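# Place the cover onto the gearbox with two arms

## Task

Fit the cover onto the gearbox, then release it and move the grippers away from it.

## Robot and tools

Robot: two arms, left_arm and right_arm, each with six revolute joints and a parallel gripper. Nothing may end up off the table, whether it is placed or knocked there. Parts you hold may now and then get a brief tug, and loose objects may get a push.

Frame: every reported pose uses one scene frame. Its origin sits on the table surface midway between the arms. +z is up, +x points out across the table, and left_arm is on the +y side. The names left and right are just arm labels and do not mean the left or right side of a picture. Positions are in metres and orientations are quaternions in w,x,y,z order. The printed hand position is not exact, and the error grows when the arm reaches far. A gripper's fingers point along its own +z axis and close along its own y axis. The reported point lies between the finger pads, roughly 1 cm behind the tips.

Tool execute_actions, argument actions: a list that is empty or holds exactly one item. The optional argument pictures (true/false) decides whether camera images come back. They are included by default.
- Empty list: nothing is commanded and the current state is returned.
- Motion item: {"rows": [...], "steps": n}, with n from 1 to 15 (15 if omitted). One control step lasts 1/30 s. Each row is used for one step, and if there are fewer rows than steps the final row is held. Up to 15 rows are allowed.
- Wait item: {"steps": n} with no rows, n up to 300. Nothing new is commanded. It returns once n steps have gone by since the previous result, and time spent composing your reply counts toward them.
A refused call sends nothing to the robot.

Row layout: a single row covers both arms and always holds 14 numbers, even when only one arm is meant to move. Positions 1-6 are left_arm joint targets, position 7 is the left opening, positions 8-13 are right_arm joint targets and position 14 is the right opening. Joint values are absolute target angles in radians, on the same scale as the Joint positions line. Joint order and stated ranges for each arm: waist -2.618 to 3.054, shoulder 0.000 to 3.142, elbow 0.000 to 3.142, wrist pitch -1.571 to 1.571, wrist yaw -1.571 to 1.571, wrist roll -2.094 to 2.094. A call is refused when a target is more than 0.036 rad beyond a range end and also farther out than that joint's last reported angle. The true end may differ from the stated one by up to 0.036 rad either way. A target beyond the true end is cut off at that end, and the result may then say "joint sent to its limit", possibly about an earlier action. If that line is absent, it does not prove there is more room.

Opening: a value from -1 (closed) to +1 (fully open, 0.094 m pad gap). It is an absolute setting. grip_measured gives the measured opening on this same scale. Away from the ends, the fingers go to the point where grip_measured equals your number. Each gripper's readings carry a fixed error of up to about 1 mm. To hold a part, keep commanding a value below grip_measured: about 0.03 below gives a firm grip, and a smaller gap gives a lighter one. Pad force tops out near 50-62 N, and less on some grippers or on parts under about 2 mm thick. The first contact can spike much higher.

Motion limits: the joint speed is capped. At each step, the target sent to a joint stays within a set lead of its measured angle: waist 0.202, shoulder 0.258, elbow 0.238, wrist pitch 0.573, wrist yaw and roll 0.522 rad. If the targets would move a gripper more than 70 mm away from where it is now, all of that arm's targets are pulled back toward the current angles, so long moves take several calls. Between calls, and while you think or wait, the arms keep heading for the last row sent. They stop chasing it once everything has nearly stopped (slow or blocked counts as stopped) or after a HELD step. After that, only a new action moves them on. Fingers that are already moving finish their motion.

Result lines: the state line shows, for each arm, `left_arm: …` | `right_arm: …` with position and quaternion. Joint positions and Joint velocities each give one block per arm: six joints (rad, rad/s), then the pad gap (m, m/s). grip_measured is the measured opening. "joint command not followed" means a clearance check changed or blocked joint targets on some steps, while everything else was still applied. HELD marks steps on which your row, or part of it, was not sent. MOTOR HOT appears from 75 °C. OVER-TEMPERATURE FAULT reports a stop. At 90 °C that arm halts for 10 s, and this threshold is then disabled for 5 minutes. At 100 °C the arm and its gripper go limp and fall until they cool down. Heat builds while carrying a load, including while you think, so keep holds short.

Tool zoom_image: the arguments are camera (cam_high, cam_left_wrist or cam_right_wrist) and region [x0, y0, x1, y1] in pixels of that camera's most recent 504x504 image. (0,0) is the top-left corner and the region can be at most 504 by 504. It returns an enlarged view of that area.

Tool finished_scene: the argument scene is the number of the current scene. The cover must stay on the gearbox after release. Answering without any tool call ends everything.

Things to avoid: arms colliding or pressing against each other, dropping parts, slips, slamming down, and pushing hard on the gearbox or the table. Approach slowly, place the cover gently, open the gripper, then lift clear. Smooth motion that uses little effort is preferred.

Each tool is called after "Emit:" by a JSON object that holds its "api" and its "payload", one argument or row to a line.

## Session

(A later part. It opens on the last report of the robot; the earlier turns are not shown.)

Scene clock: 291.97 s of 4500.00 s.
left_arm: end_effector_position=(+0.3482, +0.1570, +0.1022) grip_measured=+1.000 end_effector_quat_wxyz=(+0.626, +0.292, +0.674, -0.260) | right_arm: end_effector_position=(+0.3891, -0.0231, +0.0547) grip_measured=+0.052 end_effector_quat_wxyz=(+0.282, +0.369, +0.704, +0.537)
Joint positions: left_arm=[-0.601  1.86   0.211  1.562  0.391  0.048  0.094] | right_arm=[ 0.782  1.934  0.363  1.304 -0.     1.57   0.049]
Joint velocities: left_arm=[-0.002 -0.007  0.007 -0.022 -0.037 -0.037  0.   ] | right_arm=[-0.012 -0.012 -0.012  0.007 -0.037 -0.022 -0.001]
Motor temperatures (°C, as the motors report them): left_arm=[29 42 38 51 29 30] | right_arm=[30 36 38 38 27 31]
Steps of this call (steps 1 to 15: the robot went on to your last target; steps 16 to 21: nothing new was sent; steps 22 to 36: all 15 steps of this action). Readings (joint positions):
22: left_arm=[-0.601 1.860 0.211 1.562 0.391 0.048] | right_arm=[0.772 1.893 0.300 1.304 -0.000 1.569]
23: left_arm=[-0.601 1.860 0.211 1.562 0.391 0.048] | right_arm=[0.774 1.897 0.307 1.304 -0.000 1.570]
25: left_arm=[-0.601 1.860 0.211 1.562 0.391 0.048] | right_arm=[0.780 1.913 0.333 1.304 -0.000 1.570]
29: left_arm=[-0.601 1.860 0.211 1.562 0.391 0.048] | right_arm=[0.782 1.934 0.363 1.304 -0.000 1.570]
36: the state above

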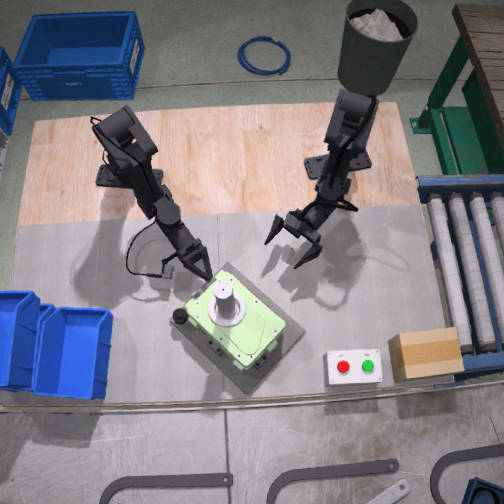

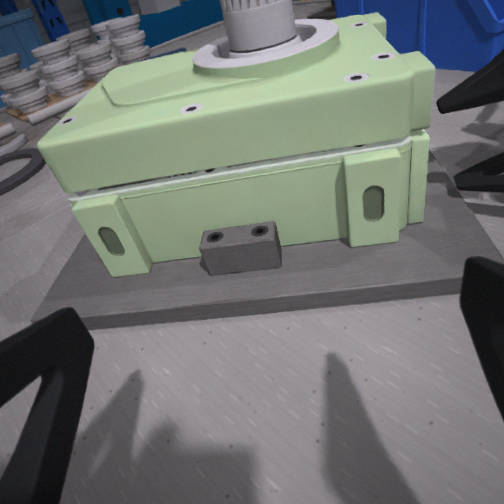

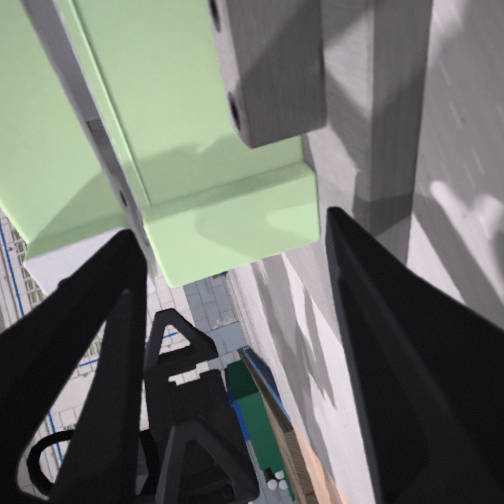

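Emit:
{"api": "execute_actions", "payload": {
  "actions": [
    {"rows":[[-0.6,1.85,0.2,1.57,0.4,0.05,1,0.79,1.96,0.40,1.3,0,1.57,0.0],[-0.6,1.85,0.2,1.57,0.4,0.05,1,0.79,1.97,0.41,1.3,0,1.57,0.0],[-0.6,1.85,0.2,1.57,0.4,0.05,1,0.79,1.98,0.425,1.3,0,1.57,0.0],[-0.6,1.85,0.2,1.57,0.4,0.05,1,0.79,1.99,0.44,1.3,0,1.57,0.0]],"steps":15}
  ]
}}

Scene clock: 293.33 s of 4500.00 s.
left_arm: end_effector_position=(+0.3482, +0.1570, +0.1022) grip_measured=+1.000 end_effector_quat_wxyz=(+0.626, +0.292, +0.674, -0.260) | right_arm: end_effector_position=(+0.3986, -0.0165, +0.0498) grip_measured=+0.002 end_effector_quat_wxyz=(+0.282, +0.369, +0.704, +0.537)
Joint positions: left_arm=[-0.601  1.86   0.211  1.562  0.391  0.048  0.094] | right_arm=[ 0.782  1.982  0.41   1.304 -0.     1.57   0.047]
Joint velocities: left_arm=[-0.017  0.007 -0.002 -0.066 -0.007 -0.022  0.   ] | right_arm=[ 0.002  0.002 -0.007  0.007 -0.051 -0.007 -0.001]
Motor temperatures (°C, as the motors report them): left_arm=[29 42 37 51 29 30] | right_arm=[30 36 37 38 27 31]
Steps of this call (steps 1 to 15: the robot went on to your last target; steps 16 to 26: nothing new was sent; steps 27 to 41: all 15 steps of this action). Readings (joint positions):
27: left_arm=[-0.601 1.860 0.211 1.562 0.391 0.048] | right_arm=[0.782 1.936 0.363 1.304 -0.000 1.570]
28: left_arm=[-0.601 1.860 0.211 1.562 0.391 0.048] | right_arm=[0.782 1.941 0.366 1.304 -0.000 1.570]
30: left_arm=[-0.601 1.860 0.211 1.562 0.391 0.048] | right_arm=[0.782 1.961 0.384 1.304 -0.000 1.570]
34: left_arm=[-0.601 1.860 0.211 1.562 0.391 0.048] | right_arm=[0.782 1.982 0.410 1.304 -0.000 1.570]
41: the state above

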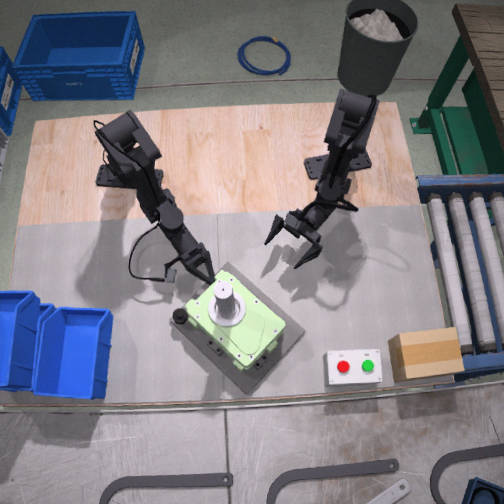

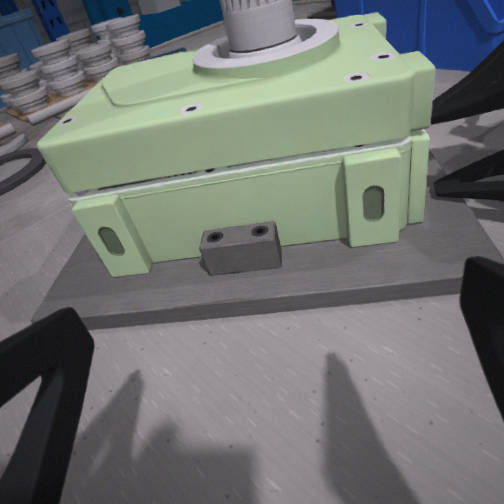

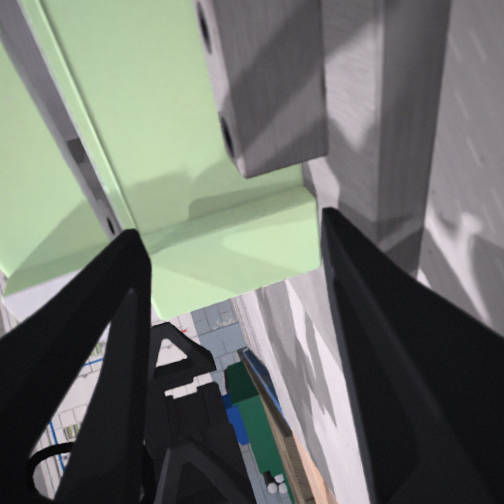

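Emit:
{"api": "execute_actions", "payload": {
  "actions": [
    {"rows":[[-0.6,1.85,0.2,1.57,0.4,0.05,1,0.79,1.99,0.44,1.3,0,1.57,0.1],[-0.6,1.85,0.2,1.57,0.4,0.05,1,0.79,2.0,0.455,1.3,0,1.57,0.1],[-0.6,1.85,0.2,1.57,0.4,0.05,1,0.79,2.01,0.47,1.3,0,1.57,0.1],[-0.6,1.85,0.2,1.57,0.4,0.05,1,0.79,2.02,0.485,1.3,0,1.57,0.1]],"steps":15}
  ]
}}

Scene clock: 294.63 s of 4500.00 s.
left_arm: end_effector_position=(+0.3482, +0.1570, +0.1022) grip_measured=+1.000 end_effector_quat_wxyz=(+0.626, +0.292, +0.674, -0.260) | right_arm: end_effector_position=(+0.3995, -0.0163, +0.0501) grip_measured=+0.097 end_effector_quat_wxyz=(+0.284, +0.369, +0.702, +0.540)
Joint positions: left_arm=[-0.601  1.86   0.211  1.562  0.391  0.048  0.094] | right_arm=[0.782 1.993 0.412 1.322 0.002 1.57  0.052]
Joint velocities: left_arm=[ 0.002  0.012  0.002 -0.037 -0.095  0.007  0.   ] | right_arm=[-0.027  0.007 -0.027 -0.051  0.007 -0.022  0.   ]
Motor temperatures (°C, as the motors report them): left_arm=[29 42 37 51 29 30] | right_arm=[30 36 37 38 27 31]
Steps of this call (steps 1 to 15: the robot went on to your last target; steps 16 to 24: nothing new was sent; steps 25 to 39: all 15 steps of this action). Readings (joint positions):
25: left_arm=[-0.601 1.860 0.211 1.562 0.391 0.048] | right_arm=[0.782 1.982 0.410 1.302 0.000 1.570]
26: left_arm=[-0.601 1.860 0.211 1.562 0.391 0.048] | right_arm=[0.782 1.982 0.410 1.303 0.001 1.570]
28: left_arm=[-0.601 1.860 0.211 1.562 0.391 0.048] | right_arm=[0.782 1.985 0.412 1.307 0.001 1.570]
32: left_arm=[-0.601 1.860 0.211 1.562 0.391 0.048] | right_arm=[0.782 1.992 0.412 1.320 0.002 1.570]
39: the state above

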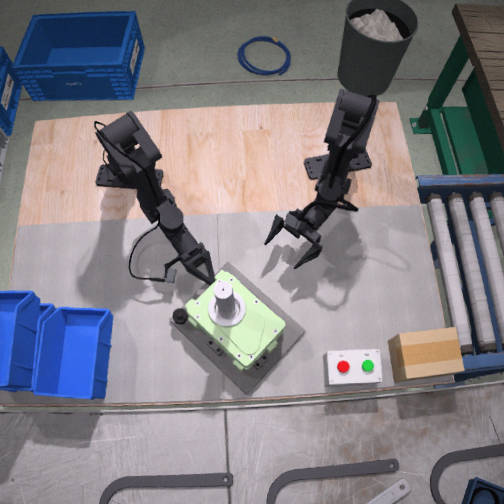

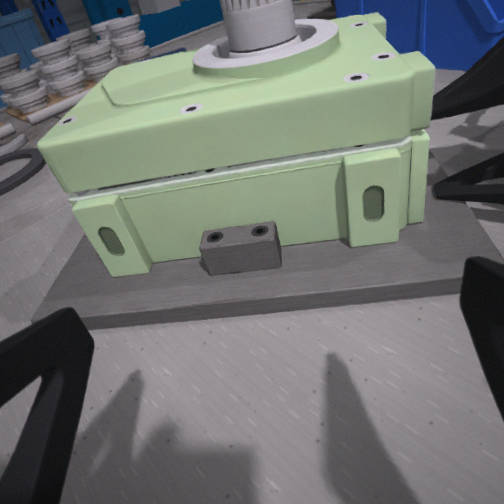

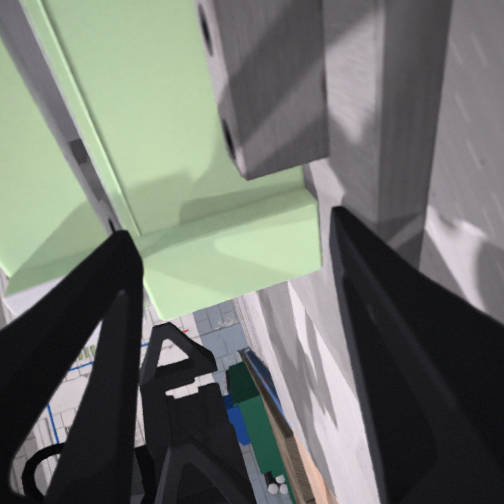

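Emit:
{"api": "execute_actions", "payload": {
  "actions": [
    {"rows":[[-0.6,1.85,0.2,1.57,0.4,0.05,1,0.79,2.04,0.52,1.25,0,1.57,0.12],[-0.6,1.85,0.2,1.57,0.4,0.05,1,0.79,2.05,0.53,1.25,0,1.57,0.14],[-0.6,1.85,0.2,1.57,0.4,0.05,1,0.79,2.05,0.53,1.25,0,1.57,0.16],[-0.6,1.85,0.2,1.57,0.4,0.05,1,0.79,2.05,0.53,1.25,0,1.57,0.18],[-0.6,1.85,0.2,1.57,0.4,0.05,1,0.79,2.05,0.53,1.25,0,1.57,0.2],[-0.6,1.85,0.2,1.57,0.4,0.05,1,0.79,2.05,0.53,1.25,0,1.57,0.22],[-0.6,1.85,0.2,1.57,0.4,0.05,1,0.79,2.05,0.53,1.25,0,1.57,0.24],[-0.6,1.85,0.2,1.57,0.4,0.05,1,0.79,2.05,0.53,1.25,0,1.57,0.26],[-0.6,1.85,0.2,1.57,0.4,0.05,1,0.79,2.05,0.53,1.25,0,1.57,0.28],[-0.6,1.85,0.2,1.57,0.4,0.05,1,0.79,2.05,0.53,1.25,0,1.57,0.3]],"steps":15}
  ]
}}

Scene clock: 296.23 s of 4500.00 s.
left_arm: end_effector_position=(+0.3482, +0.1570, +0.1022) grip_measured=+1.000 end_effector_quat_wxyz=(+0.626, +0.292, +0.674, -0.260) | right_arm: end_effector_position=(+0.4037, -0.0135, +0.0507) grip_measured=+0.161 end_effector_quat_wxyz=(+0.290, +0.362, +0.702, +0.540)
Joint positions: left_arm=[-0.601  1.86   0.211  1.562  0.391  0.048  0.094] | right_arm=[0.782 2.008 0.431 1.327 0.002 1.554 0.055]
Joint velocities: left_arm=[-0.012 -0.002  0.002  0.022 -0.007  0.022  0.   ] | right_arm=[-0.022 -0.012 -0.002 -0.037 -0.081 -0.007  0.   ]
Motor temperatures (°C, as the motors report them): left_arm=[29 42 37 51 29 30] | right_arm=[30 36 38 38 27 31]
Steps of this call (steps 1 to 15: the robot went on to your last target; steps 16 to 33: nothing new was sent; steps 34 to 48: all 15 steps of this action). Readings (joint positions):
34: left_arm=[-0.601 1.860 0.211 1.562 0.391 0.048] | right_arm=[0.782 1.995 0.414 1.322 0.003 1.570]
35: left_arm=[-0.601 1.860 0.211 1.562 0.391 0.048] | right_arm=[0.782 1.998 0.415 1.326 0.004 1.572]
37: left_arm=[-0.601 1.860 0.211 1.562 0.391 0.048] | right_arm=[0.782 2.008 0.431 1.327 0.004 1.565]
41: left_arm=[-0.601 1.860 0.211 1.562 0.391 0.048] | right_arm=[0.782 2.008 0.431 1.327 0.002 1.555]
48: the state above

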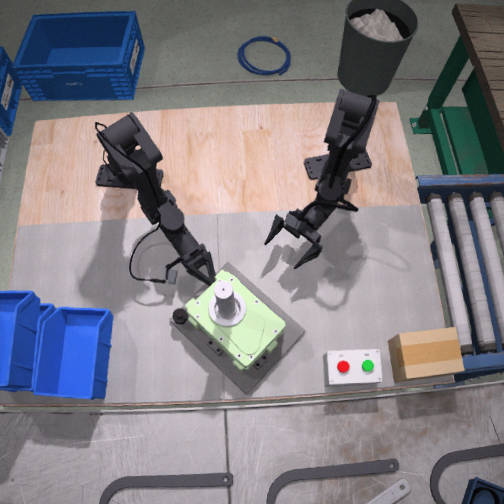

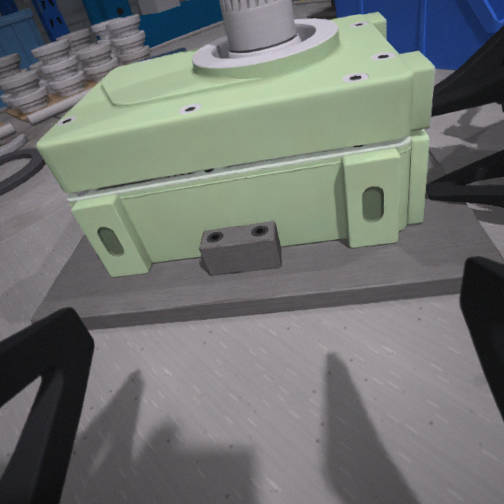

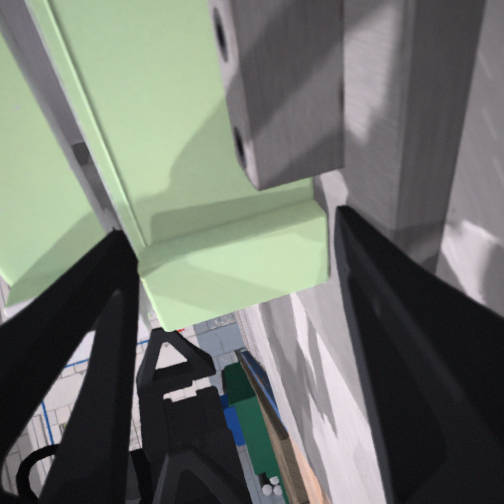

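Emit:
{"api": "execute_actions", "payload": {
  "actions": [
    {"rows":[[-0.7,1.6,0.4,1.1,0.2,0.05,1,0.79,2.04,0.5,1.27,0,1.57,0.3],[-0.7,1.6,0.4,1.1,0.2,0.05,1,0.79,2.04,0.5,1.27,0,1.57,0.3],[-0.7,1.6,0.4,1.1,0.2,0.05,1,0.79,2.04,0.5,1.27,0,1.57,0.3],[-0.7,1.6,0.4,1.1,0.2,0.05,1,0.79,2.04,0.5,1.27,0,1.57,0.3],[-0.7,1.6,0.4,1.1,0.2,0.05,1,0.79,2.04,0.5,1.27,0,1.57,0.3],[-0.7,1.6,0.4,1.1,0.2,0.05,1,0.79,2.04,0.5,1.27,0,1.57,0.3],[-0.8,1.68,0.81,0.62,0.175,0.05,1,0.79,2.04,0.5,1.27,0,1.57,0.3]],"steps":15}
  ],
  "pictures": false
}}

Emit:
{"api": "execute_actions", "payload": {
  "actions": [
    {"rows":[[-0.8,1.72,0.85,0.62,0.175,0.05,1,0.79,2.04,0.5,1.27,0,1.57,0.3]],"steps":15}
  ],
  "pictures": false
}}

Emit:
{"api": "execute_actions", "payload": {
  "actions": [
    {"rows":[[-0.8,1.78,0.92,0.62,0.175,0.05,1,0.79,2.04,0.5,1.27,0,1.57,0.3],[-0.8,1.81,0.95,0.62,0.175,0.05,1,0.79,2.04,0.5,1.27,0,1.57,0.3],[-0.8,1.84,0.98,0.62,0.175,0.05,1,0.79,2.04,0.5,1.27,0,1.57,0.3],[-0.8,1.87,1.01,0.62,0.175,0.05,1,0.79,2.04,0.5,1.27,0,1.57,0.3],[-0.8,1.90,1.04,0.62,0.175,0.05,1,0.79,2.04,0.5,1.27,0,1.57,0.3],[-0.8,1.93,1.07,0.62,0.175,0.05,1,0.79,2.04,0.5,1.27,0,1.57,0.3],[-0.8,1.96,1.10,0.63,0.175,0.05,1,0.79,2.04,0.5,1.27,0,1.57,0.3],[-0.8,1.99,1.13,0.63,0.175,0.05,1,0.79,2.04,0.5,1.27,0,1.57,0.3]],"steps":15}
  ]
}}

Scene clock: 298.97 s of 4500.00 s.
left_arm: end_effector_position=(+0.4214, +0.0569, +0.1898) grip_measured=+1.000 end_effector_quat_wxyz=(+0.602, +0.303, +0.695, -0.250) | right_arm: end_effector_position=(+0.4037, -0.0135, +0.0509) grip_measured=+0.161 end_effector_quat_wxyz=(+0.290, +0.362, +0.702, +0.540)
Joint positions: left_arm=[-0.798  1.688  0.793  0.741  0.194  0.049  0.094] | right_arm=[0.782 2.008 0.431 1.328 0.002 1.554 0.055]
Joint velocities: left_arm=[-0.017 -0.042  0.022 -0.476 -0.007 -0.022  0.   ] | right_arm=[-0.007 -0.002 -0.017 -0.007 -0.051  0.037  0.001]
Motor temperatures (°C, as the motors report them): left_arm=[29 42 36 51 29 30] | right_arm=[30 36 38 38 27 31]
Steps of this call (steps 1 to 15: the robot went on to your last target; steps 16 to 67: nothing new was sent; steps 68 to 82: all 15 steps of this action). Readings (joint positions):
68: left_arm=[-0.615 1.824 0.231 1.484 0.362 0.049] | right_arm=[0.782 2.008 0.431 1.328 0.002 1.554]
69: left_arm=[-0.642 1.762 0.272 1.363 0.327 0.049] | right_arm=[0.782 2.008 0.431 1.328 0.002 1.554]
71: left_arm=[-0.683 1.662 0.350 1.264 0.286 0.049] | right_arm=[0.782 2.008 0.431 1.328 0.002 1.554]
75: left_arm=[-0.733 1.621 0.500 1.074 0.225 0.049] | right_arm=[0.782 2.008 0.431 1.328 0.002 1.554]
82: the state above

Scene clock: 299.47 s of 4500.00 s.
left_arm: end_effector_position=(+0.4238, +0.0577, +0.1584) grip_measured=+1.000 end_effector_quat_wxyz=(+0.559, +0.308, +0.733, -0.236) | right_arm: end_effector_position=(+0.4037, -0.0135, +0.0509) grip_measured=+0.161 end_effector_quat_wxyz=(+0.290, +0.362, +0.702, +0.540)
Joint positions: left_arm=[-0.798  1.721  0.817  0.632  0.182  0.049  0.094] | right_arm=[0.782 2.008 0.431 1.328 0.002 1.554 0.055]
Joint velocities: left_arm=[-0.002 -0.007 -0.002 -0.007 -0.11   0.007  0.   ] | right_arm=[ 0.027  0.017 -0.022  0.022  0.051  0.007  0.   ]
Motor temperatures (°C, as the motors report them): left_arm=[29 42 36 51 29 30] | right_arm=[30 36 38 38 27 31]
Steps of this call (steps 1 to 15: all 15 steps of this action). Readings (joint positions):
1: left_arm=[-0.798 1.690 0.798 0.722 0.192 0.049] | right_arm=[0.782 2.008 0.431 1.328 0.002 1.554]
2: left_arm=[-0.798 1.697 0.806 0.704 0.190 0.049] | right_arm=[0.782 2.008 0.431 1.328 0.002 1.554]
4: left_arm=[-0.798 1.712 0.816 0.678 0.187 0.049] | right_arm=[0.782 2.008 0.431 1.328 0.002 1.554]
8: left_arm=[-0.798 1.721 0.817 0.644 0.184 0.049] | right_arm=[0.782 2.008 0.431 1.328 0.002 1.554]
15: the state above

Scene clock: 299.97 s of 4500.00 s.
left_arm: end_effector_position=(+0.4813, +0.0180, +0.1336) grip_measured=+1.000 end_effector_quat_wxyz=(+0.554, +0.308, +0.737, -0.234) | right_arm: end_effector_position=(+0.4037, -0.0135, +0.0509) grip_measured=+0.161 end_effector_quat_wxyz=(+0.290, +0.362, +0.702, +0.540)
Joint positions: left_arm=[-0.798  2.003  1.097  0.62   0.18   0.049  0.094] | right_arm=[0.782 2.008 0.431 1.328 0.002 1.554 0.055]
Joint velocities: left_arm=[ 0.022 -0.017 -0.007  0.007 -0.007 -0.022  0.   ] | right_arm=[-0.017 -0.007  0.007 -0.066  0.022  0.037 -0.   ]
Motor temperatures (°C, as the motors report them): left_arm=[29 42 37 51 29 30] | right_arm=[30 36 38 38 27 31]
Steps of this call (steps 1 to 15: all 15 steps of this action). Readings (joint positions):
1: left_arm=[-0.798 1.728 0.828 0.627 0.182 0.049] | right_arm=[0.782 2.008 0.431 1.328 0.002 1.554]
2: left_arm=[-0.798 1.748 0.854 0.623 0.182 0.049] | right_arm=[0.782 2.008 0.431 1.328 0.002 1.554]
4: left_arm=[-0.798 1.808 0.927 0.624 0.182 0.049] | right_arm=[0.782 2.008 0.431 1.328 0.002 1.554]
8: left_arm=[-0.798 1.932 1.056 0.625 0.181 0.049] | right_arm=[0.782 2.008 0.431 1.328 0.002 1.554]
15: the state above

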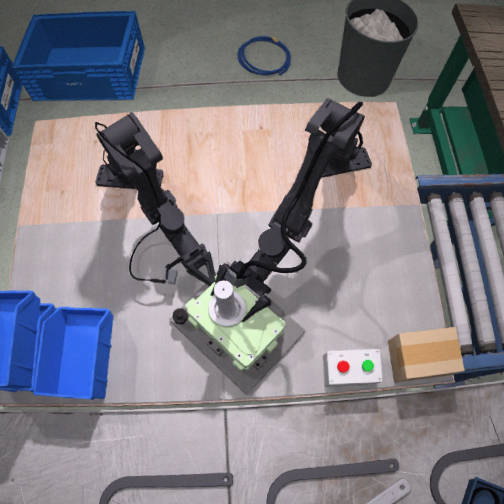

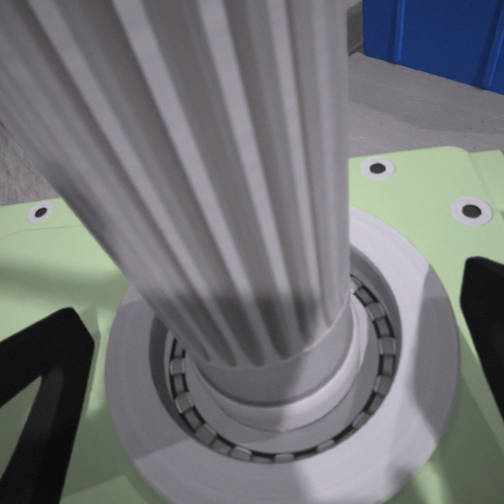

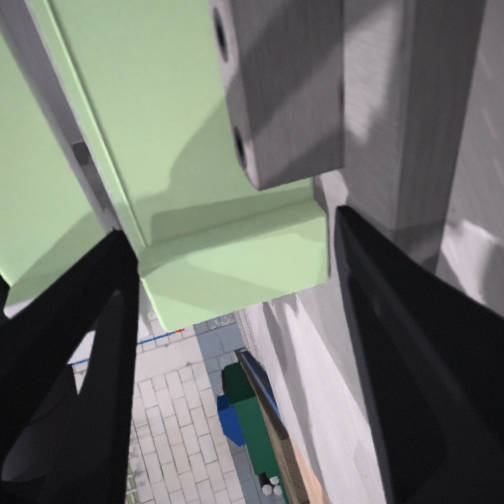

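Lower, grip.

Emit:
{"api": "execute_actions", "payload": {
  "actions": [
    {"rows":[[-0.805,2.01,1.13,0.64,0.175,0.05,1,0.79,2.04,0.5,1.27,0,1.57,0.3],[-0.805,2.02,1.13,0.64,0.175,0.05,1,0.79,2.04,0.5,1.27,0,1.57,0.3],[-0.805,2.03,1.13,0.64,0.175,0.05,1,0.79,2.04,0.5,1.27,0,1.57,0.3],[-0.805,2.04,1.13,0.64,0.175,0.05,1,0.79,2.04,0.5,1.27,0,1.57,0.3],[-0.805,2.04,1.13,0.64,0.175,0.05,1,0.79,2.04,0.5,1.27,0,1.57,0.3],[-0.805,2.04,1.13,0.64,0.175,0.05,1,0.79,2.04,0.5,1.27,0,1.57,0.3],[-0.805,2.04,1.13,0.64,0.175,0.05,1,0.79,2.04,0.5,1.27,0,1.57,0.3],[-0.805,2.04,1.13,0.64,0.175,0.05,1,0.79,2.04,0.5,1.27,0,1.57,0.3],[-0.805,2.04,1.13,0.64,0.175,0.05,0.9,0.79,2.04,0.5,1.27,0,1.57,0.3],[-0.805,2.04,1.13,0.64,0.175,0.05,0.75,0.79,2.04,0.5,1.27,0,1.57,0.3]],"steps":15}
  ]
}}

Scene clock: 302.07 s of 4500.00 s.
left_arm: end_effector_position=(+0.4832, +0.0142, +0.1294) grip_measured=+0.819 end_effector_quat_wxyz=(+0.558, +0.311, +0.733, -0.235) | right_arm: end_effector_position=(+0.4037, -0.0135, +0.0509) grip_measured=+0.161 end_effector_quat_wxyz=(+0.291, +0.362, +0.702, +0.540)
Joint positions: left_arm=[-0.802  2.028  1.105  0.647  0.182  0.054  0.085] | right_arm=[0.782 2.008 0.431 1.328 0.002 1.554 0.055]
Joint velocities: left_arm=[-0.022  0.002 -0.007 -0.051  0.007 -0.11  -0.   ] | right_arm=[-0.002 -0.012 -0.002  0.051 -0.051 -0.022  0.   ]
Motor temperatures (°C, as the motors report them): left_arm=[29 43 37 51 29 30] | right_arm=[30 35 38 38 27 31]
Steps of this call (steps 1 to 15: the robot went on to your last target; steps 16 to 48: nothing new was sent; steps 49 to 63: all 15 steps of this action). Readings (joint positions):
49: left_arm=[-0.798 2.003 1.097 0.621 0.180 0.049] | right_arm=[0.782 2.008 0.431 1.328 0.002 1.554]
50: left_arm=[-0.798 2.004 1.097 0.621 0.180 0.049] | right_arm=[0.782 2.008 0.431 1.328 0.002 1.554]
52: left_arm=[-0.798 2.013 1.097 0.627 0.180 0.049] | right_arm=[0.782 2.008 0.431 1.328 0.002 1.554]
56: left_arm=[-0.798 2.026 1.104 0.645 0.179 0.053] | right_arm=[0.782 2.008 0.431 1.328 0.002 1.554]
63: the state above

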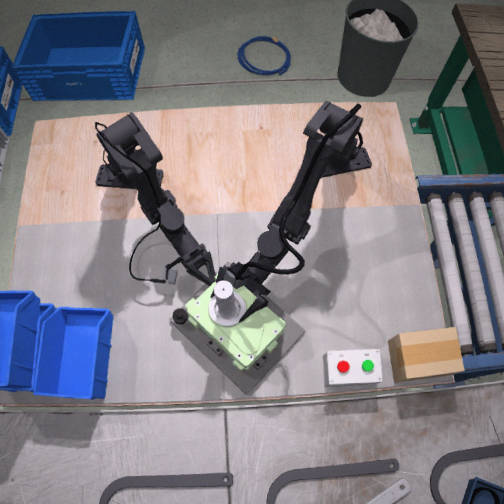

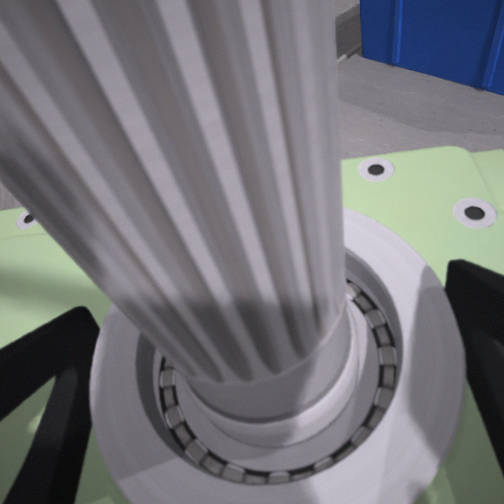

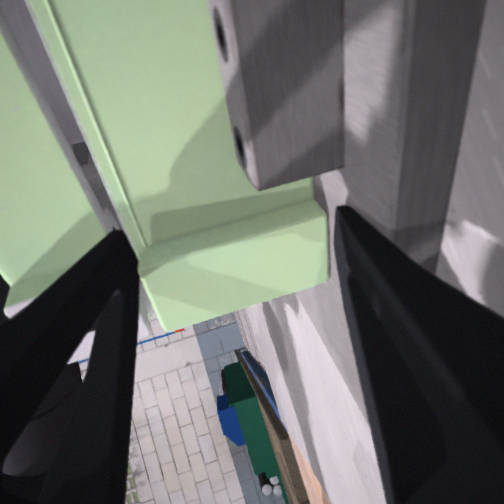

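Emit:
{"api": "execute_actions", "payload": {
  "actions": [
    {"rows":[[-0.805,2.01,1.13,0.66,0.175,0.05,0.75,0.79,2.04,0.5,1.27,0,1.57,0.3],[-0.805,1.99,1.13,0.68,0.175,0.05,0.75,0.79,2.04,0.5,1.27,0,1.57,0.3],[-0.805,1.97,1.12,0.71,0.175,0.05,0.75,0.79,2.04,0.5,1.27,0,1.57,0.3],[-0.805,1.95,1.11,0.74,0.175,0.05,0.75,0.79,2.04,0.5,1.27,0,1.57,0.3],[-0.805,1.94,1.11,0.78,0.175,0.05,0.75,0.79,2.04,0.5,1.27,0,1.57,0.3],[-0.805,1.93,1.11,0.82,0.175,0.05,0.75,0.79,2.04,0.5,1.27,0,1.57,0.3]],"steps":15}
  ]
}}

Scene clock: 303.50 s of 4500.00 s.
left_arm: end_effector_position=(+0.4835, +0.0141, +0.1330) grip_measured=+0.819 end_effector_quat_wxyz=(+0.561, +0.310, +0.730, -0.236) | right_arm: end_effector_position=(+0.4037, -0.0135, +0.0509) grip_measured=+0.161 end_effector_quat_wxyz=(+0.291, +0.362, +0.702, +0.540)
Joint positions: left_arm=[-0.802  2.024  1.105  0.653  0.181  0.054  0.085] | right_arm=[0.782 2.008 0.431 1.328 0.002 1.554 0.055]
Joint velocities: left_arm=[ 0.012  0.007 -0.012  0.081  0.007  0.051  0.   ] | right_arm=[-0.007 -0.022 -0.007 -0.081  0.007  0.022 -0.   ]
Motor temperatures (°C, as the motors report them): left_arm=[29 43 37 51 29 30] | right_arm=[30 35 38 37 27 31]
Steps of this call (steps 1 to 15: the robot went on to your last target; steps 16 to 28: nothing new was sent; steps 29 to 43: all 15 steps of this action). Readings (joint positions):
29: left_arm=[-0.802 2.028 1.105 0.648 0.182 0.054] | right_arm=[0.782 2.008 0.431 1.328 0.002 1.554]
30: left_arm=[-0.802 2.027 1.105 0.649 0.182 0.054] | right_arm=[0.782 2.008 0.431 1.328 0.002 1.554]
32: left_arm=[-0.802 2.024 1.105 0.650 0.182 0.054] | right_arm=[0.782 2.008 0.431 1.328 0.002 1.554]
36: left_arm=[-0.802 2.024 1.105 0.653 0.181 0.054] | right_arm=[0.782 2.008 0.431 1.328 0.002 1.554]
43: the state above

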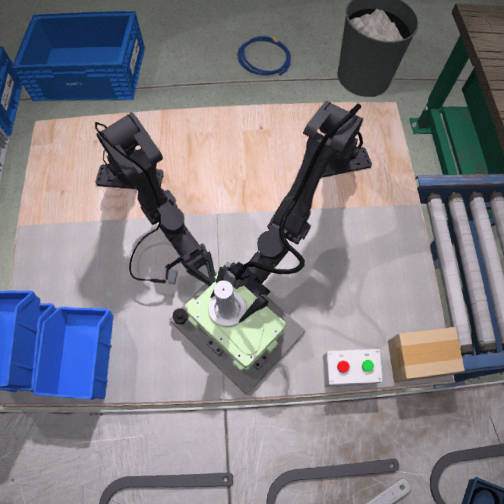

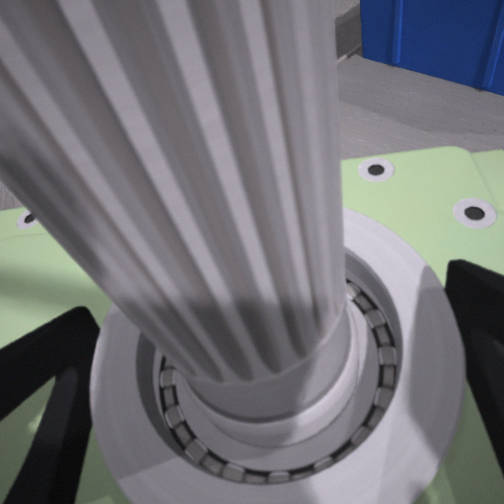

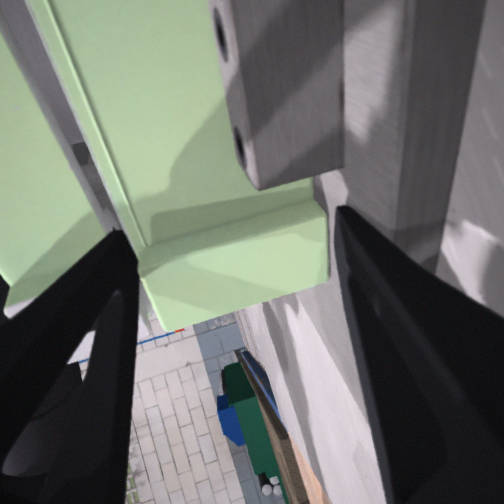

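Emit:
{"api": "execute_actions", "payload": {
  "actions": [
    {"rows":[[-0.802,2.02,1.11,0.65,0.18,0.05,0.75,0.79,2.02,0.47,1.3,0,1.57,0.3],[-0.802,2.02,1.11,0.65,0.18,0.05,0.75,0.79,2.02,0.47,1.3,0,1.57,0.3],[-0.802,2.02,1.11,0.65,0.18,0.05,1,0.79,2.02,0.47,1.3,0,1.57,0.3],[-0.802,2.02,1.11,0.65,0.18,0.05,1,0.79,2.02,0.47,1.3,0,1.57,0.3],[-0.802,1.98,1.11,0.65,0.18,0.05,1,0.79,2.02,0.47,1.3,0,1.57,0.3],[-0.802,1.94,1.08,0.65,0.18,0.05,1,0.79,2.02,0.47,1.3,0,1.57,0.3],[-0.802,1.88,1.02,0.65,0.18,0.05,1,0.79,2.02,0.47,1.3,0,1.57,0.3],[-0.802,1.8,0.94,0.65,0.18,0.05,1,0.79,2.02,0.47,1.3,0,1.57,0.3],[-0.802,1.72,0.86,0.65,0.18,0.05,1,0.79,2.02,0.47,1.3,0,1.57,0.3],[-0.802,1.64,0.76,0.65,0.18,0.05,1,0.79,2.02,0.47,1.3,0,1.57,0.3]],"steps":15}
  ],
  "pictures": false
}}

Emit:
{"api": "execute_actions", "payload": {
  "actions": [
    {"rows":[[-0.62,1.7,0.5,1.0,0.1,-0.8,0.05,0.79,2.02,0.47,1.3,0,1.57,0.3]],"steps":15}
  ],
  "pictures": false
}}

Emit:
{"api": "execute_actions", "payload": {
  "actions": [
    {"rows":[[-0.62,1.9,0.5,1.2,0.1,-1.57,0.05,0.79,2.02,0.47,1.3,0,1.57,0.3]],"steps":15}
  ],
  "pictures": false
}}

Emit:
{"api": "execute_actions", "payload": {
  "actions": [
    {"rows":[[-0.62,2.0,0.52,1.22,0.1,-1.57,0.05,0.79,2.02,0.47,1.3,0,1.57,0.3],[-0.62,2.0,0.52,1.22,0.1,-1.57,0.05,0.79,2.02,0.47,1.3,0,1.57,0.3],[-0.62,2.0,0.52,1.22,0.1,-1.57,0.05,0.79,2.02,0.47,1.3,0,1.57,0.3],[-0.62,2.05,0.54,1.24,0.1,-1.57,0.05,0.79,2.02,0.47,1.3,0,1.57,0.3]],"steps":15}
  ]
}}

Scene clock: 306.57 s of 4500.00 s.
left_arm: end_effector_position=(+0.4135, +0.0635, +0.1878) grip_measured=+1.000 end_effector_quat_wxyz=(+0.587, +0.306, +0.710, -0.240) | right_arm: end_effector_position=(+0.4034, -0.0137, +0.0510) grip_measured=+0.163 end_effector_quat_wxyz=(+0.291, +0.361, +0.702, +0.541)
Joint positions: left_arm=[-0.802  1.632  0.778  0.653  0.18   0.054  0.094] | right_arm=[0.782 2.008 0.429 1.331 0.002 1.553 0.055]
Joint velocities: left_arm=[ 0.007 -0.032 -0.002  0.286 -0.051 -0.007  0.   ] | right_arm=[-0.017 -0.007  0.002  0.022  0.022 -0.037  0.   ]
Motor temperatures (°C, as the motors report them): left_arm=[29 46 37 53 29 30] | right_arm=[30 35 38 37 27 31]
Steps of this call (steps 1 to 15: the robot went on to your last target; steps 16 to 77: nothing new was sent; steps 78 to 92: all 15 steps of this action). Readings (joint positions):
78: left_arm=[-0.802 2.027 1.105 0.648 0.181 0.054] | right_arm=[0.782 2.008 0.429 1.330 0.002 1.553]
79: left_arm=[-0.802 2.027 1.105 0.648 0.182 0.054] | right_arm=[0.782 2.008 0.429 1.331 0.002 1.553]
81: left_arm=[-0.802 2.027 1.105 0.648 0.182 0.054] | right_arm=[0.782 2.008 0.429 1.331 0.002 1.553]
85: left_arm=[-0.802 1.961 1.047 0.643 0.181 0.054] | right_arm=[0.782 2.008 0.429 1.331 0.002 1.553]
92: the state above

Scene clock: 307.07 s of 4500.00 s.
left_arm: end_effector_position=(+0.4266, +0.1703, +0.1023) grip_measured=+0.053 end_effector_quat_wxyz=(+0.479, -0.097, +0.791, -0.369) | right_arm: end_effector_position=(+0.4034, -0.0137, +0.0510) grip_measured=+0.163 end_effector_quat_wxyz=(+0.291, +0.361, +0.702, +0.541)
Joint positions: left_arm=[-0.613  1.721  0.494  0.953  0.108 -0.748  0.049] | right_arm=[0.782 2.008 0.429 1.331 0.002 1.553 0.055]
Joint velocities: left_arm=[ 0.017 -0.007 -0.002  0.154 -0.081 -0.256 -0.   ] | right_arm=[ 0.002  0.002 -0.007  0.022  0.037 -0.007 -0.001]
Motor temperatures (°C, as the motors report them): left_arm=[29 46 37 53 29 30] | right_arm=[30 35 38 37 27 31]
Steps of this call (steps 1 to 15: all 15 steps of this action). Readings (joint positions):
1: left_arm=[-0.789 1.635 0.756 0.704 0.182 0.000] | right_arm=[0.782 2.008 0.429 1.331 0.002 1.553]
2: left_arm=[-0.763 1.636 0.713 0.767 0.180 -0.069] | right_arm=[0.782 2.008 0.429 1.331 0.002 1.553]
4: left_arm=[-0.687 1.652 0.615 0.853 0.159 -0.237] | right_arm=[0.782 2.008 0.429 1.331 0.002 1.553]
8: left_arm=[-0.612 1.715 0.500 0.890 0.111 -0.563] | right_arm=[0.782 2.008 0.429 1.331 0.002 1.553]
15: the state above

Scene clock: 307.57 s of 4500.00 s.
left_arm: end_effector_position=(+0.4349, +0.1668, +0.0728) grip_measured=+0.053 end_effector_quat_wxyz=(+0.307, -0.388, +0.688, -0.531) | right_arm: end_effector_position=(+0.4034, -0.0137, +0.0510) grip_measured=+0.163 end_effector_quat_wxyz=(+0.291, +0.361, +0.702, +0.541)
Joint positions: left_arm=[-0.613  1.916  0.499  1.167  0.107 -1.532  0.049] | right_arm=[0.782 2.008 0.429 1.331 0.002 1.553 0.055]
Joint velocities: left_arm=[-0.022 -0.017 -0.002  0.095 -0.051 -0.286  0.001] | right_arm=[-0.017 -0.002 -0.007 -0.007  0.037 -0.066 -0.   ]
Motor temperatures (°C, as the motors report them): left_arm=[29 46 37 53 29 30] | right_arm=[30 35 38 37 27 31]
Steps of this call (steps 1 to 15: all 15 steps of this action). Readings (joint positions):
1: left_arm=[-0.613 1.743 0.494 0.996 0.108 -0.830] | right_arm=[0.782 2.008 0.429 1.331 0.002 1.553]
2: left_arm=[-0.613 1.786 0.498 1.058 0.108 -0.930] | right_arm=[0.782 2.008 0.429 1.331 0.002 1.553]
4: left_arm=[-0.613 1.864 0.499 1.109 0.108 -1.129] | right_arm=[0.782 2.008 0.429 1.331 0.002 1.553]
8: left_arm=[-0.613 1.916 0.499 1.116 0.107 -1.391] | right_arm=[0.782 2.008 0.429 1.331 0.002 1.553]
15: the state above

Scene clock: 308.07 s of 4500.00 s.
left_arm: end_effector_position=(+0.4351, +0.1667, +0.0374) grip_measured=+0.051 end_effector_quat_wxyz=(+0.286, -0.409, +0.693, -0.520) | right_arm: end_effector_position=(+0.4034, -0.0137, +0.0510) grip_measured=+0.163 end_effector_quat_wxyz=(+0.291, +0.361, +0.702, +0.541)
Joint positions: left_arm=[-0.613  2.044  0.513  1.229  0.107 -1.568  0.049] | right_arm=[0.782 2.008 0.429 1.331 0.002 1.553 0.055]
Joint velocities: left_arm=[-0.012 -0.002 -0.012  0.022 -0.037 -0.007 -0.001] | right_arm=[-0.012 -0.007 -0.007  0.095  0.051  0.022  0.001]
Motor temperatures (°C, as the motors report them): left_arm=[29 46 37 53 29 30] | right_arm=[30 35 38 37 27 31]
Steps of this call (steps 1 to 15: all 15 steps of this action). Readings (joint positions):
1: left_arm=[-0.613 1.925 0.499 1.179 0.107 -1.540] | right_arm=[0.782 2.008 0.429 1.331 0.002 1.553]
2: left_arm=[-0.613 1.942 0.501 1.196 0.107 -1.545] | right_arm=[0.782 2.008 0.429 1.331 0.002 1.553]
4: left_arm=[-0.613 1.984 0.502 1.207 0.107 -1.554] | right_arm=[0.782 2.008 0.429 1.331 0.002 1.553]
8: left_arm=[-0.613 2.043 0.512 1.229 0.107 -1.563] | right_arm=[0.782 2.008 0.429 1.331 0.002 1.553]
15: the state above

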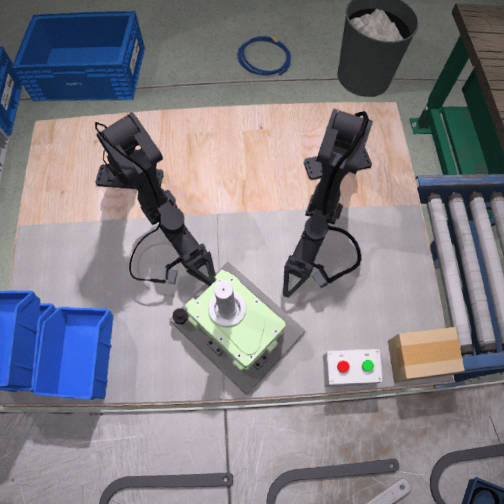

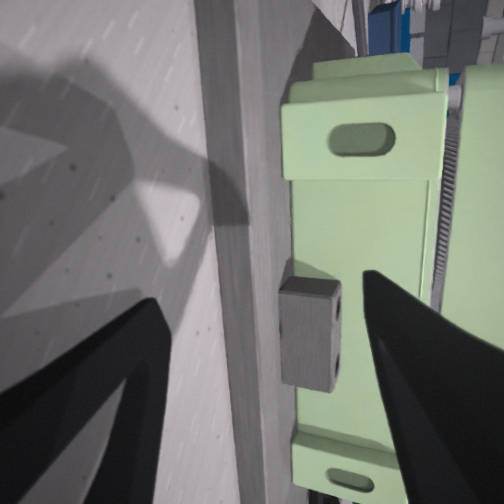

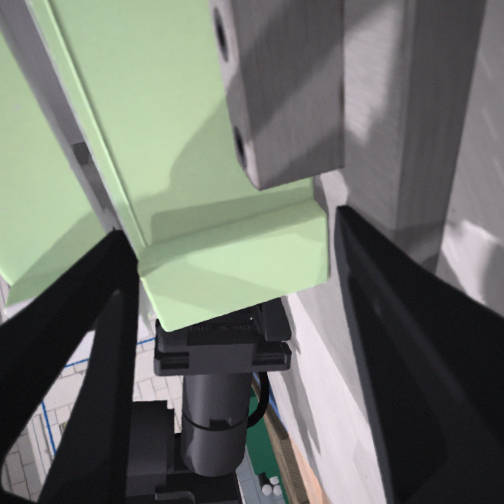

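Emit:
{"api": "zoom_image", "payload": {
  "camera": "cam_left_wrist",
  "region": [380, 40, 504, 320]
}}

Emit:
{"api": "execute_actions", "payload": {
  "actions": [
    {"rows":[[-0.615,2.04,0.57,1.22,0.1,-1.57,0.05,0.79,2.02,0.47,1.3,0,1.57,0.3],[-0.615,2.04,0.58,1.22,0.1,-1.57,0.05,0.79,2.02,0.47,1.3,0,1.57,0.3],[-0.615,2.05,0.60,1.21,0.1,-1.57,0.05,0.79,2.02,0.47,1.3,0,1.57,0.3],[-0.615,2.07,0.63,1.2,0.1,-1.57,0.05,0.79,2.02,0.47,1.3,0,1.57,0.3],[-0.615,2.09,0.66,1.19,0.1,-1.57,0.05,0.79,2.02,0.47,1.3,0,1.57,0.3],[-0.615,2.11,0.69,1.18,0.1,-1.57,0.05,0.79,2.02,0.47,1.3,0,1.57,0.3],[-0.615,2.13,0.72,1.17,0.1,-1.57,0.05,0.79,2.02,0.47,1.3,0,1.57,0.3],[-0.615,2.15,0.75,1.16,0.1,-1.57,0.05,0.79,2.02,0.47,1.3,0,1.57,0.3]],"steps":15}
  ]
}}

Region (380, 40, 504, 320) of cam_left_wrist's 504x504 image, scaled by 1.800, with more detail than that image has; it fills the left 223 columns of this view, and the rest is white.

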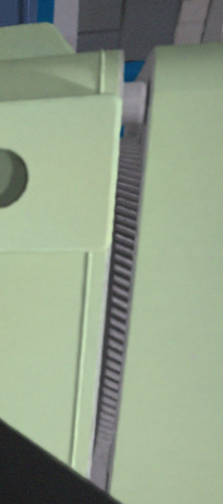

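Scene clock: 309.67 s of 4500.00 s.
left_arm: end_effector_position=(+0.4851, +0.1443, +0.0506) grip_measured=+0.051 end_effector_quat_wxyz=(+0.302, -0.397, +0.675, -0.543) | right_arm: end_effector_position=(+0.4034, -0.0137, +0.0510) grip_measured=+0.163 end_effector_quat_wxyz=(+0.291, +0.361, +0.702, +0.541)
Joint positions: left_arm=[-0.613  2.145  0.727  1.187  0.107 -1.57   0.049] | right_arm=[0.782 2.008 0.429 1.331 0.002 1.553 0.055]
Joint velocities: left_arm=[ 0.002 -0.012 -0.012 -0.051 -0.095 -0.007  0.001] | right_arm=[ 0.017  0.007  0.007 -0.051 -0.007 -0.037 -0.001]
Motor temperatures (°C, as the motors report them): left_arm=[29 46 37 53 29 30] | right_arm=[30 35 38 37 27 31]
Steps of this call (steps 1 to 15: the robot went on to your last target; steps 16 to 33: nothing new was sent; steps 34 to 48: all 15 steps of this action). Readings (joint positions):
34: left_arm=[-0.613 2.044 0.516 1.227 0.107 -1.569] | right_arm=[0.782 2.008 0.429 1.331 0.002 1.553]
35: left_arm=[-0.613 2.044 0.524 1.221 0.107 -1.570] | right_arm=[0.782 2.008 0.429 1.331 0.002 1.553]
37: left_arm=[-0.613 2.047 0.556 1.214 0.107 -1.570] | right_arm=[0.782 2.008 0.429 1.331 0.002 1.553]
41: left_arm=[-0.613 2.105 0.676 1.206 0.107 -1.570] | right_arm=[0.782 2.008 0.429 1.331 0.002 1.553]
48: the state above

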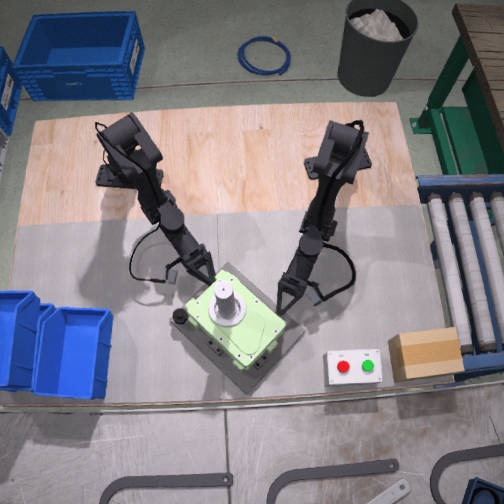

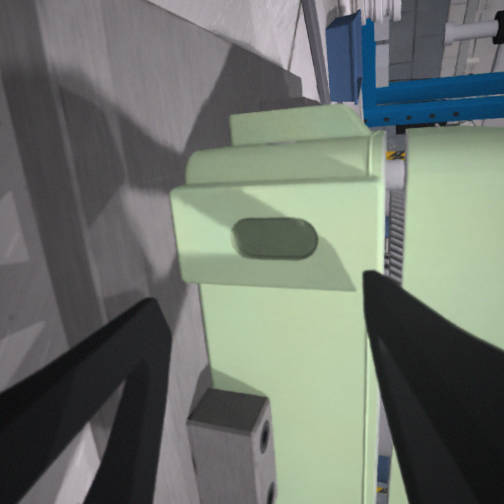

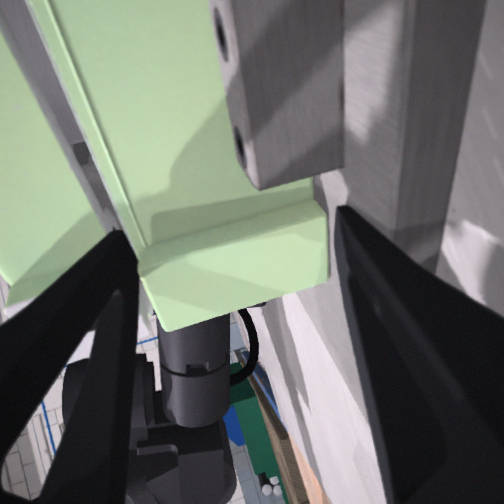

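Emit:
{"api": "execute_actions", "payload": {
  "actions": [
    {"rows":[[-0.61,2.15,0.76,1.17,0.1,-1.57,0.12,0.79,2.02,0.47,1.3,0,1.57,0.3],[-0.61,2.155,0.77,1.17,0.1,-1.57,0.12,0.79,2.02,0.47,1.3,0,1.57,0.3],[-0.61,2.165,0.785,1.17,0.1,-1.57,0.12,0.79,2.02,0.47,1.3,0,1.57,0.3],[-0.61,2.175,0.80,1.17,0.1,-1.57,0.12,0.79,2.02,0.47,1.3,0,1.57,0.3]],"steps":15}
  ]
}}

Scene clock: 311.10 s of 4500.00 s.
left_arm: end_effector_position=(+0.4954, +0.1396, +0.0533) grip_measured=+0.117 end_effector_quat_wxyz=(+0.306, -0.394, +0.671, -0.549) | right_arm: end_effector_position=(+0.4034, -0.0137, +0.0510) grip_measured=+0.163 end_effector_quat_wxyz=(+0.291, +0.361, +0.702, +0.541)
Joint positions: left_arm=[-0.613  2.17   0.773  1.184  0.107 -1.57   0.052] | right_arm=[0.782 2.008 0.429 1.331 0.002 1.553 0.055]
Joint velocities: left_arm=[-0.002  0.007 -0.002  0.095 -0.066  0.007 -0.   ] | right_arm=[ 0.007  0.002  0.002 -0.037  0.066 -0.007 -0.001]
Motor temperatures (°C, as the motors report them): left_arm=[29 46 37 53 29 30] | right_arm=[30 35 38 37 27 31]
Steps of this call (steps 1 to 15: the robot went on to your last target; steps 16 to 28: nothing new was sent; steps 29 to 43: all 15 steps of this action). Readings (joint positions):
29: left_arm=[-0.613 2.145 0.727 1.189 0.107 -1.570] | right_arm=[0.782 2.008 0.429 1.331 0.002 1.553]
30: left_arm=[-0.613 2.145 0.731 1.189 0.107 -1.570] | right_arm=[0.782 2.008 0.429 1.331 0.002 1.553]
32: left_arm=[-0.613 2.154 0.748 1.186 0.107 -1.570] | right_arm=[0.782 2.008 0.429 1.331 0.002 1.553]
36: left_arm=[-0.613 2.169 0.773 1.185 0.107 -1.570] | right_arm=[0.782 2.008 0.429 1.331 0.002 1.553]
43: the state above

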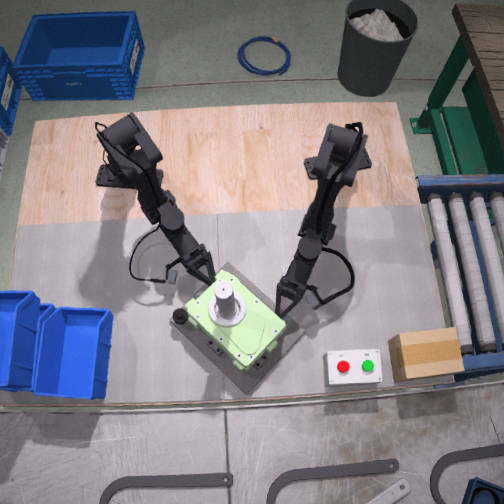

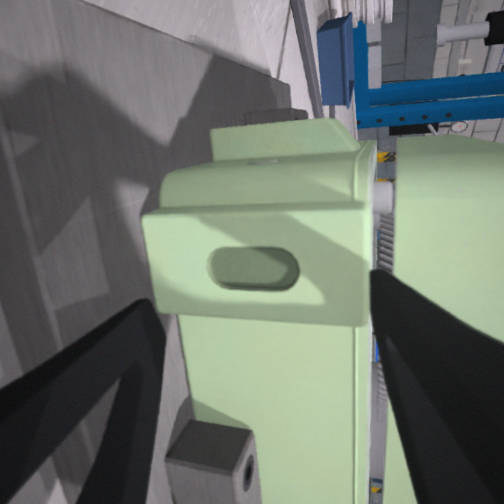

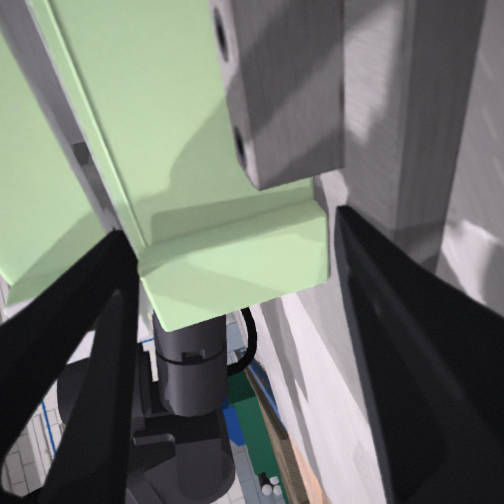

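Aligned with gap. Push in, then open.

Emit:
{"api": "execute_actions", "payload": {
  "actions": [
    {"rows":[[-0.62,2.185,0.815,1.17,0.1,-1.57,0.13,0.79,2.02,0.47,1.3,0,1.57,0.3],[-0.62,2.195,0.83,1.17,0.1,-1.57,0.13,0.79,2.02,0.47,1.3,0,1.57,0.3],[-0.62,2.205,0.845,1.17,0.1,-1.57,0.13,0.79,2.02,0.47,1.3,0,1.57,0.3],[-0.62,2.215,0.86,1.17,0.1,-1.57,0.13,0.79,2.02,0.47,1.3,0,1.57,0.3],[-0.62,2.225,0.875,1.17,0.1,-1.57,0.13,0.79,2.02,0.47,1.3,0,1.57,0.3],[-0.62,2.235,0.89,1.17,0.1,-1.57,0.13,0.79,2.02,0.47,1.3,0,1.57,0.3]],"steps":15}
  ]
}}

Scene clock: 312.23 s of 4500.00 s.
left_arm: end_effector_position=(+0.5009, +0.1369, +0.0532) grip_measured=+0.128 end_effector_quat_wxyz=(+0.308, -0.391, +0.668, -0.553) | right_arm: end_effector_position=(+0.4033, -0.0137, +0.0510) grip_measured=+0.164 end_effector_quat_wxyz=(+0.291, +0.360, +0.702, +0.540)
Joint positions: left_arm=[-0.613  2.192  0.798  1.192  0.108 -1.57   0.053] | right_arm=[0.782 2.008 0.429 1.331 0.002 1.551 0.055]
Joint velocities: left_arm=[ 0.007 -0.012 -0.007  0.051  0.022 -0.051 -0.   ] | right_arm=[-0.002  0.012 -0.007 -0.037 -0.022 -0.022 -0.   ]
Motor temperatures (°C, as the motors report them): left_arm=[29 45 37 52 29 30] | right_arm=[30 35 38 37 27 31]
Steps of this call (steps 1 to 15: the robot went on to your last target; steps 16 to 19: nothing new was sent; steps 20 to 34: all 15 steps of this action). Readings (joint positions):
20: left_arm=[-0.613 2.171 0.774 1.183 0.107 -1.570] | right_arm=[0.782 2.008 0.429 1.331 0.002 1.553]
21: left_arm=[-0.613 2.175 0.781 1.183 0.107 -1.570] | right_arm=[0.782 2.008 0.429 1.331 0.002 1.553]
23: left_arm=[-0.613 2.187 0.795 1.185 0.108 -1.570] | right_arm=[0.782 2.008 0.429 1.331 0.002 1.553]
27: left_arm=[-0.613 2.192 0.798 1.192 0.108 -1.570] | right_arm=[0.782 2.008 0.429 1.331 0.002 1.551]
34: the state above

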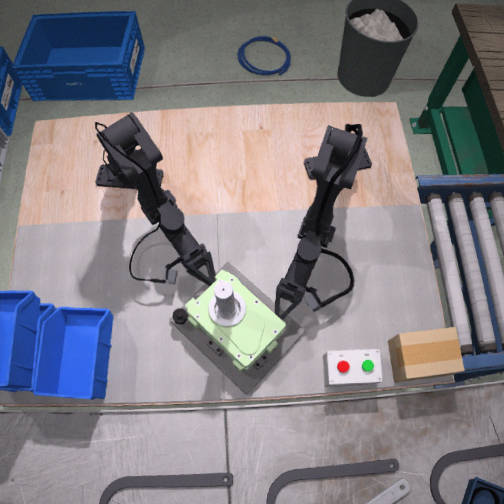

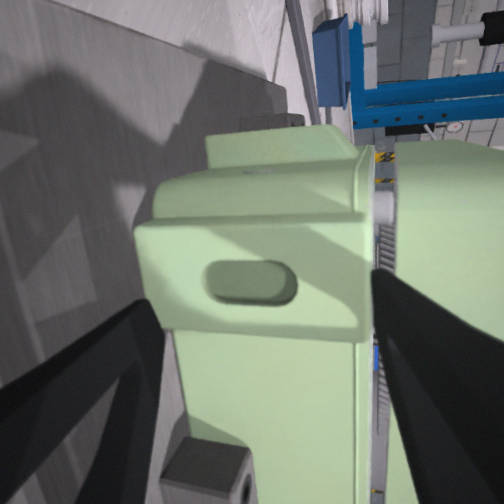

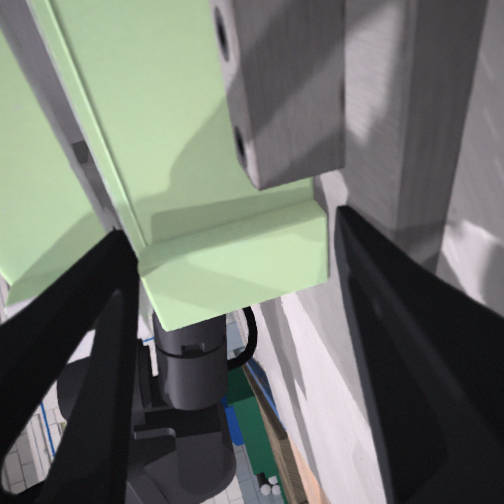

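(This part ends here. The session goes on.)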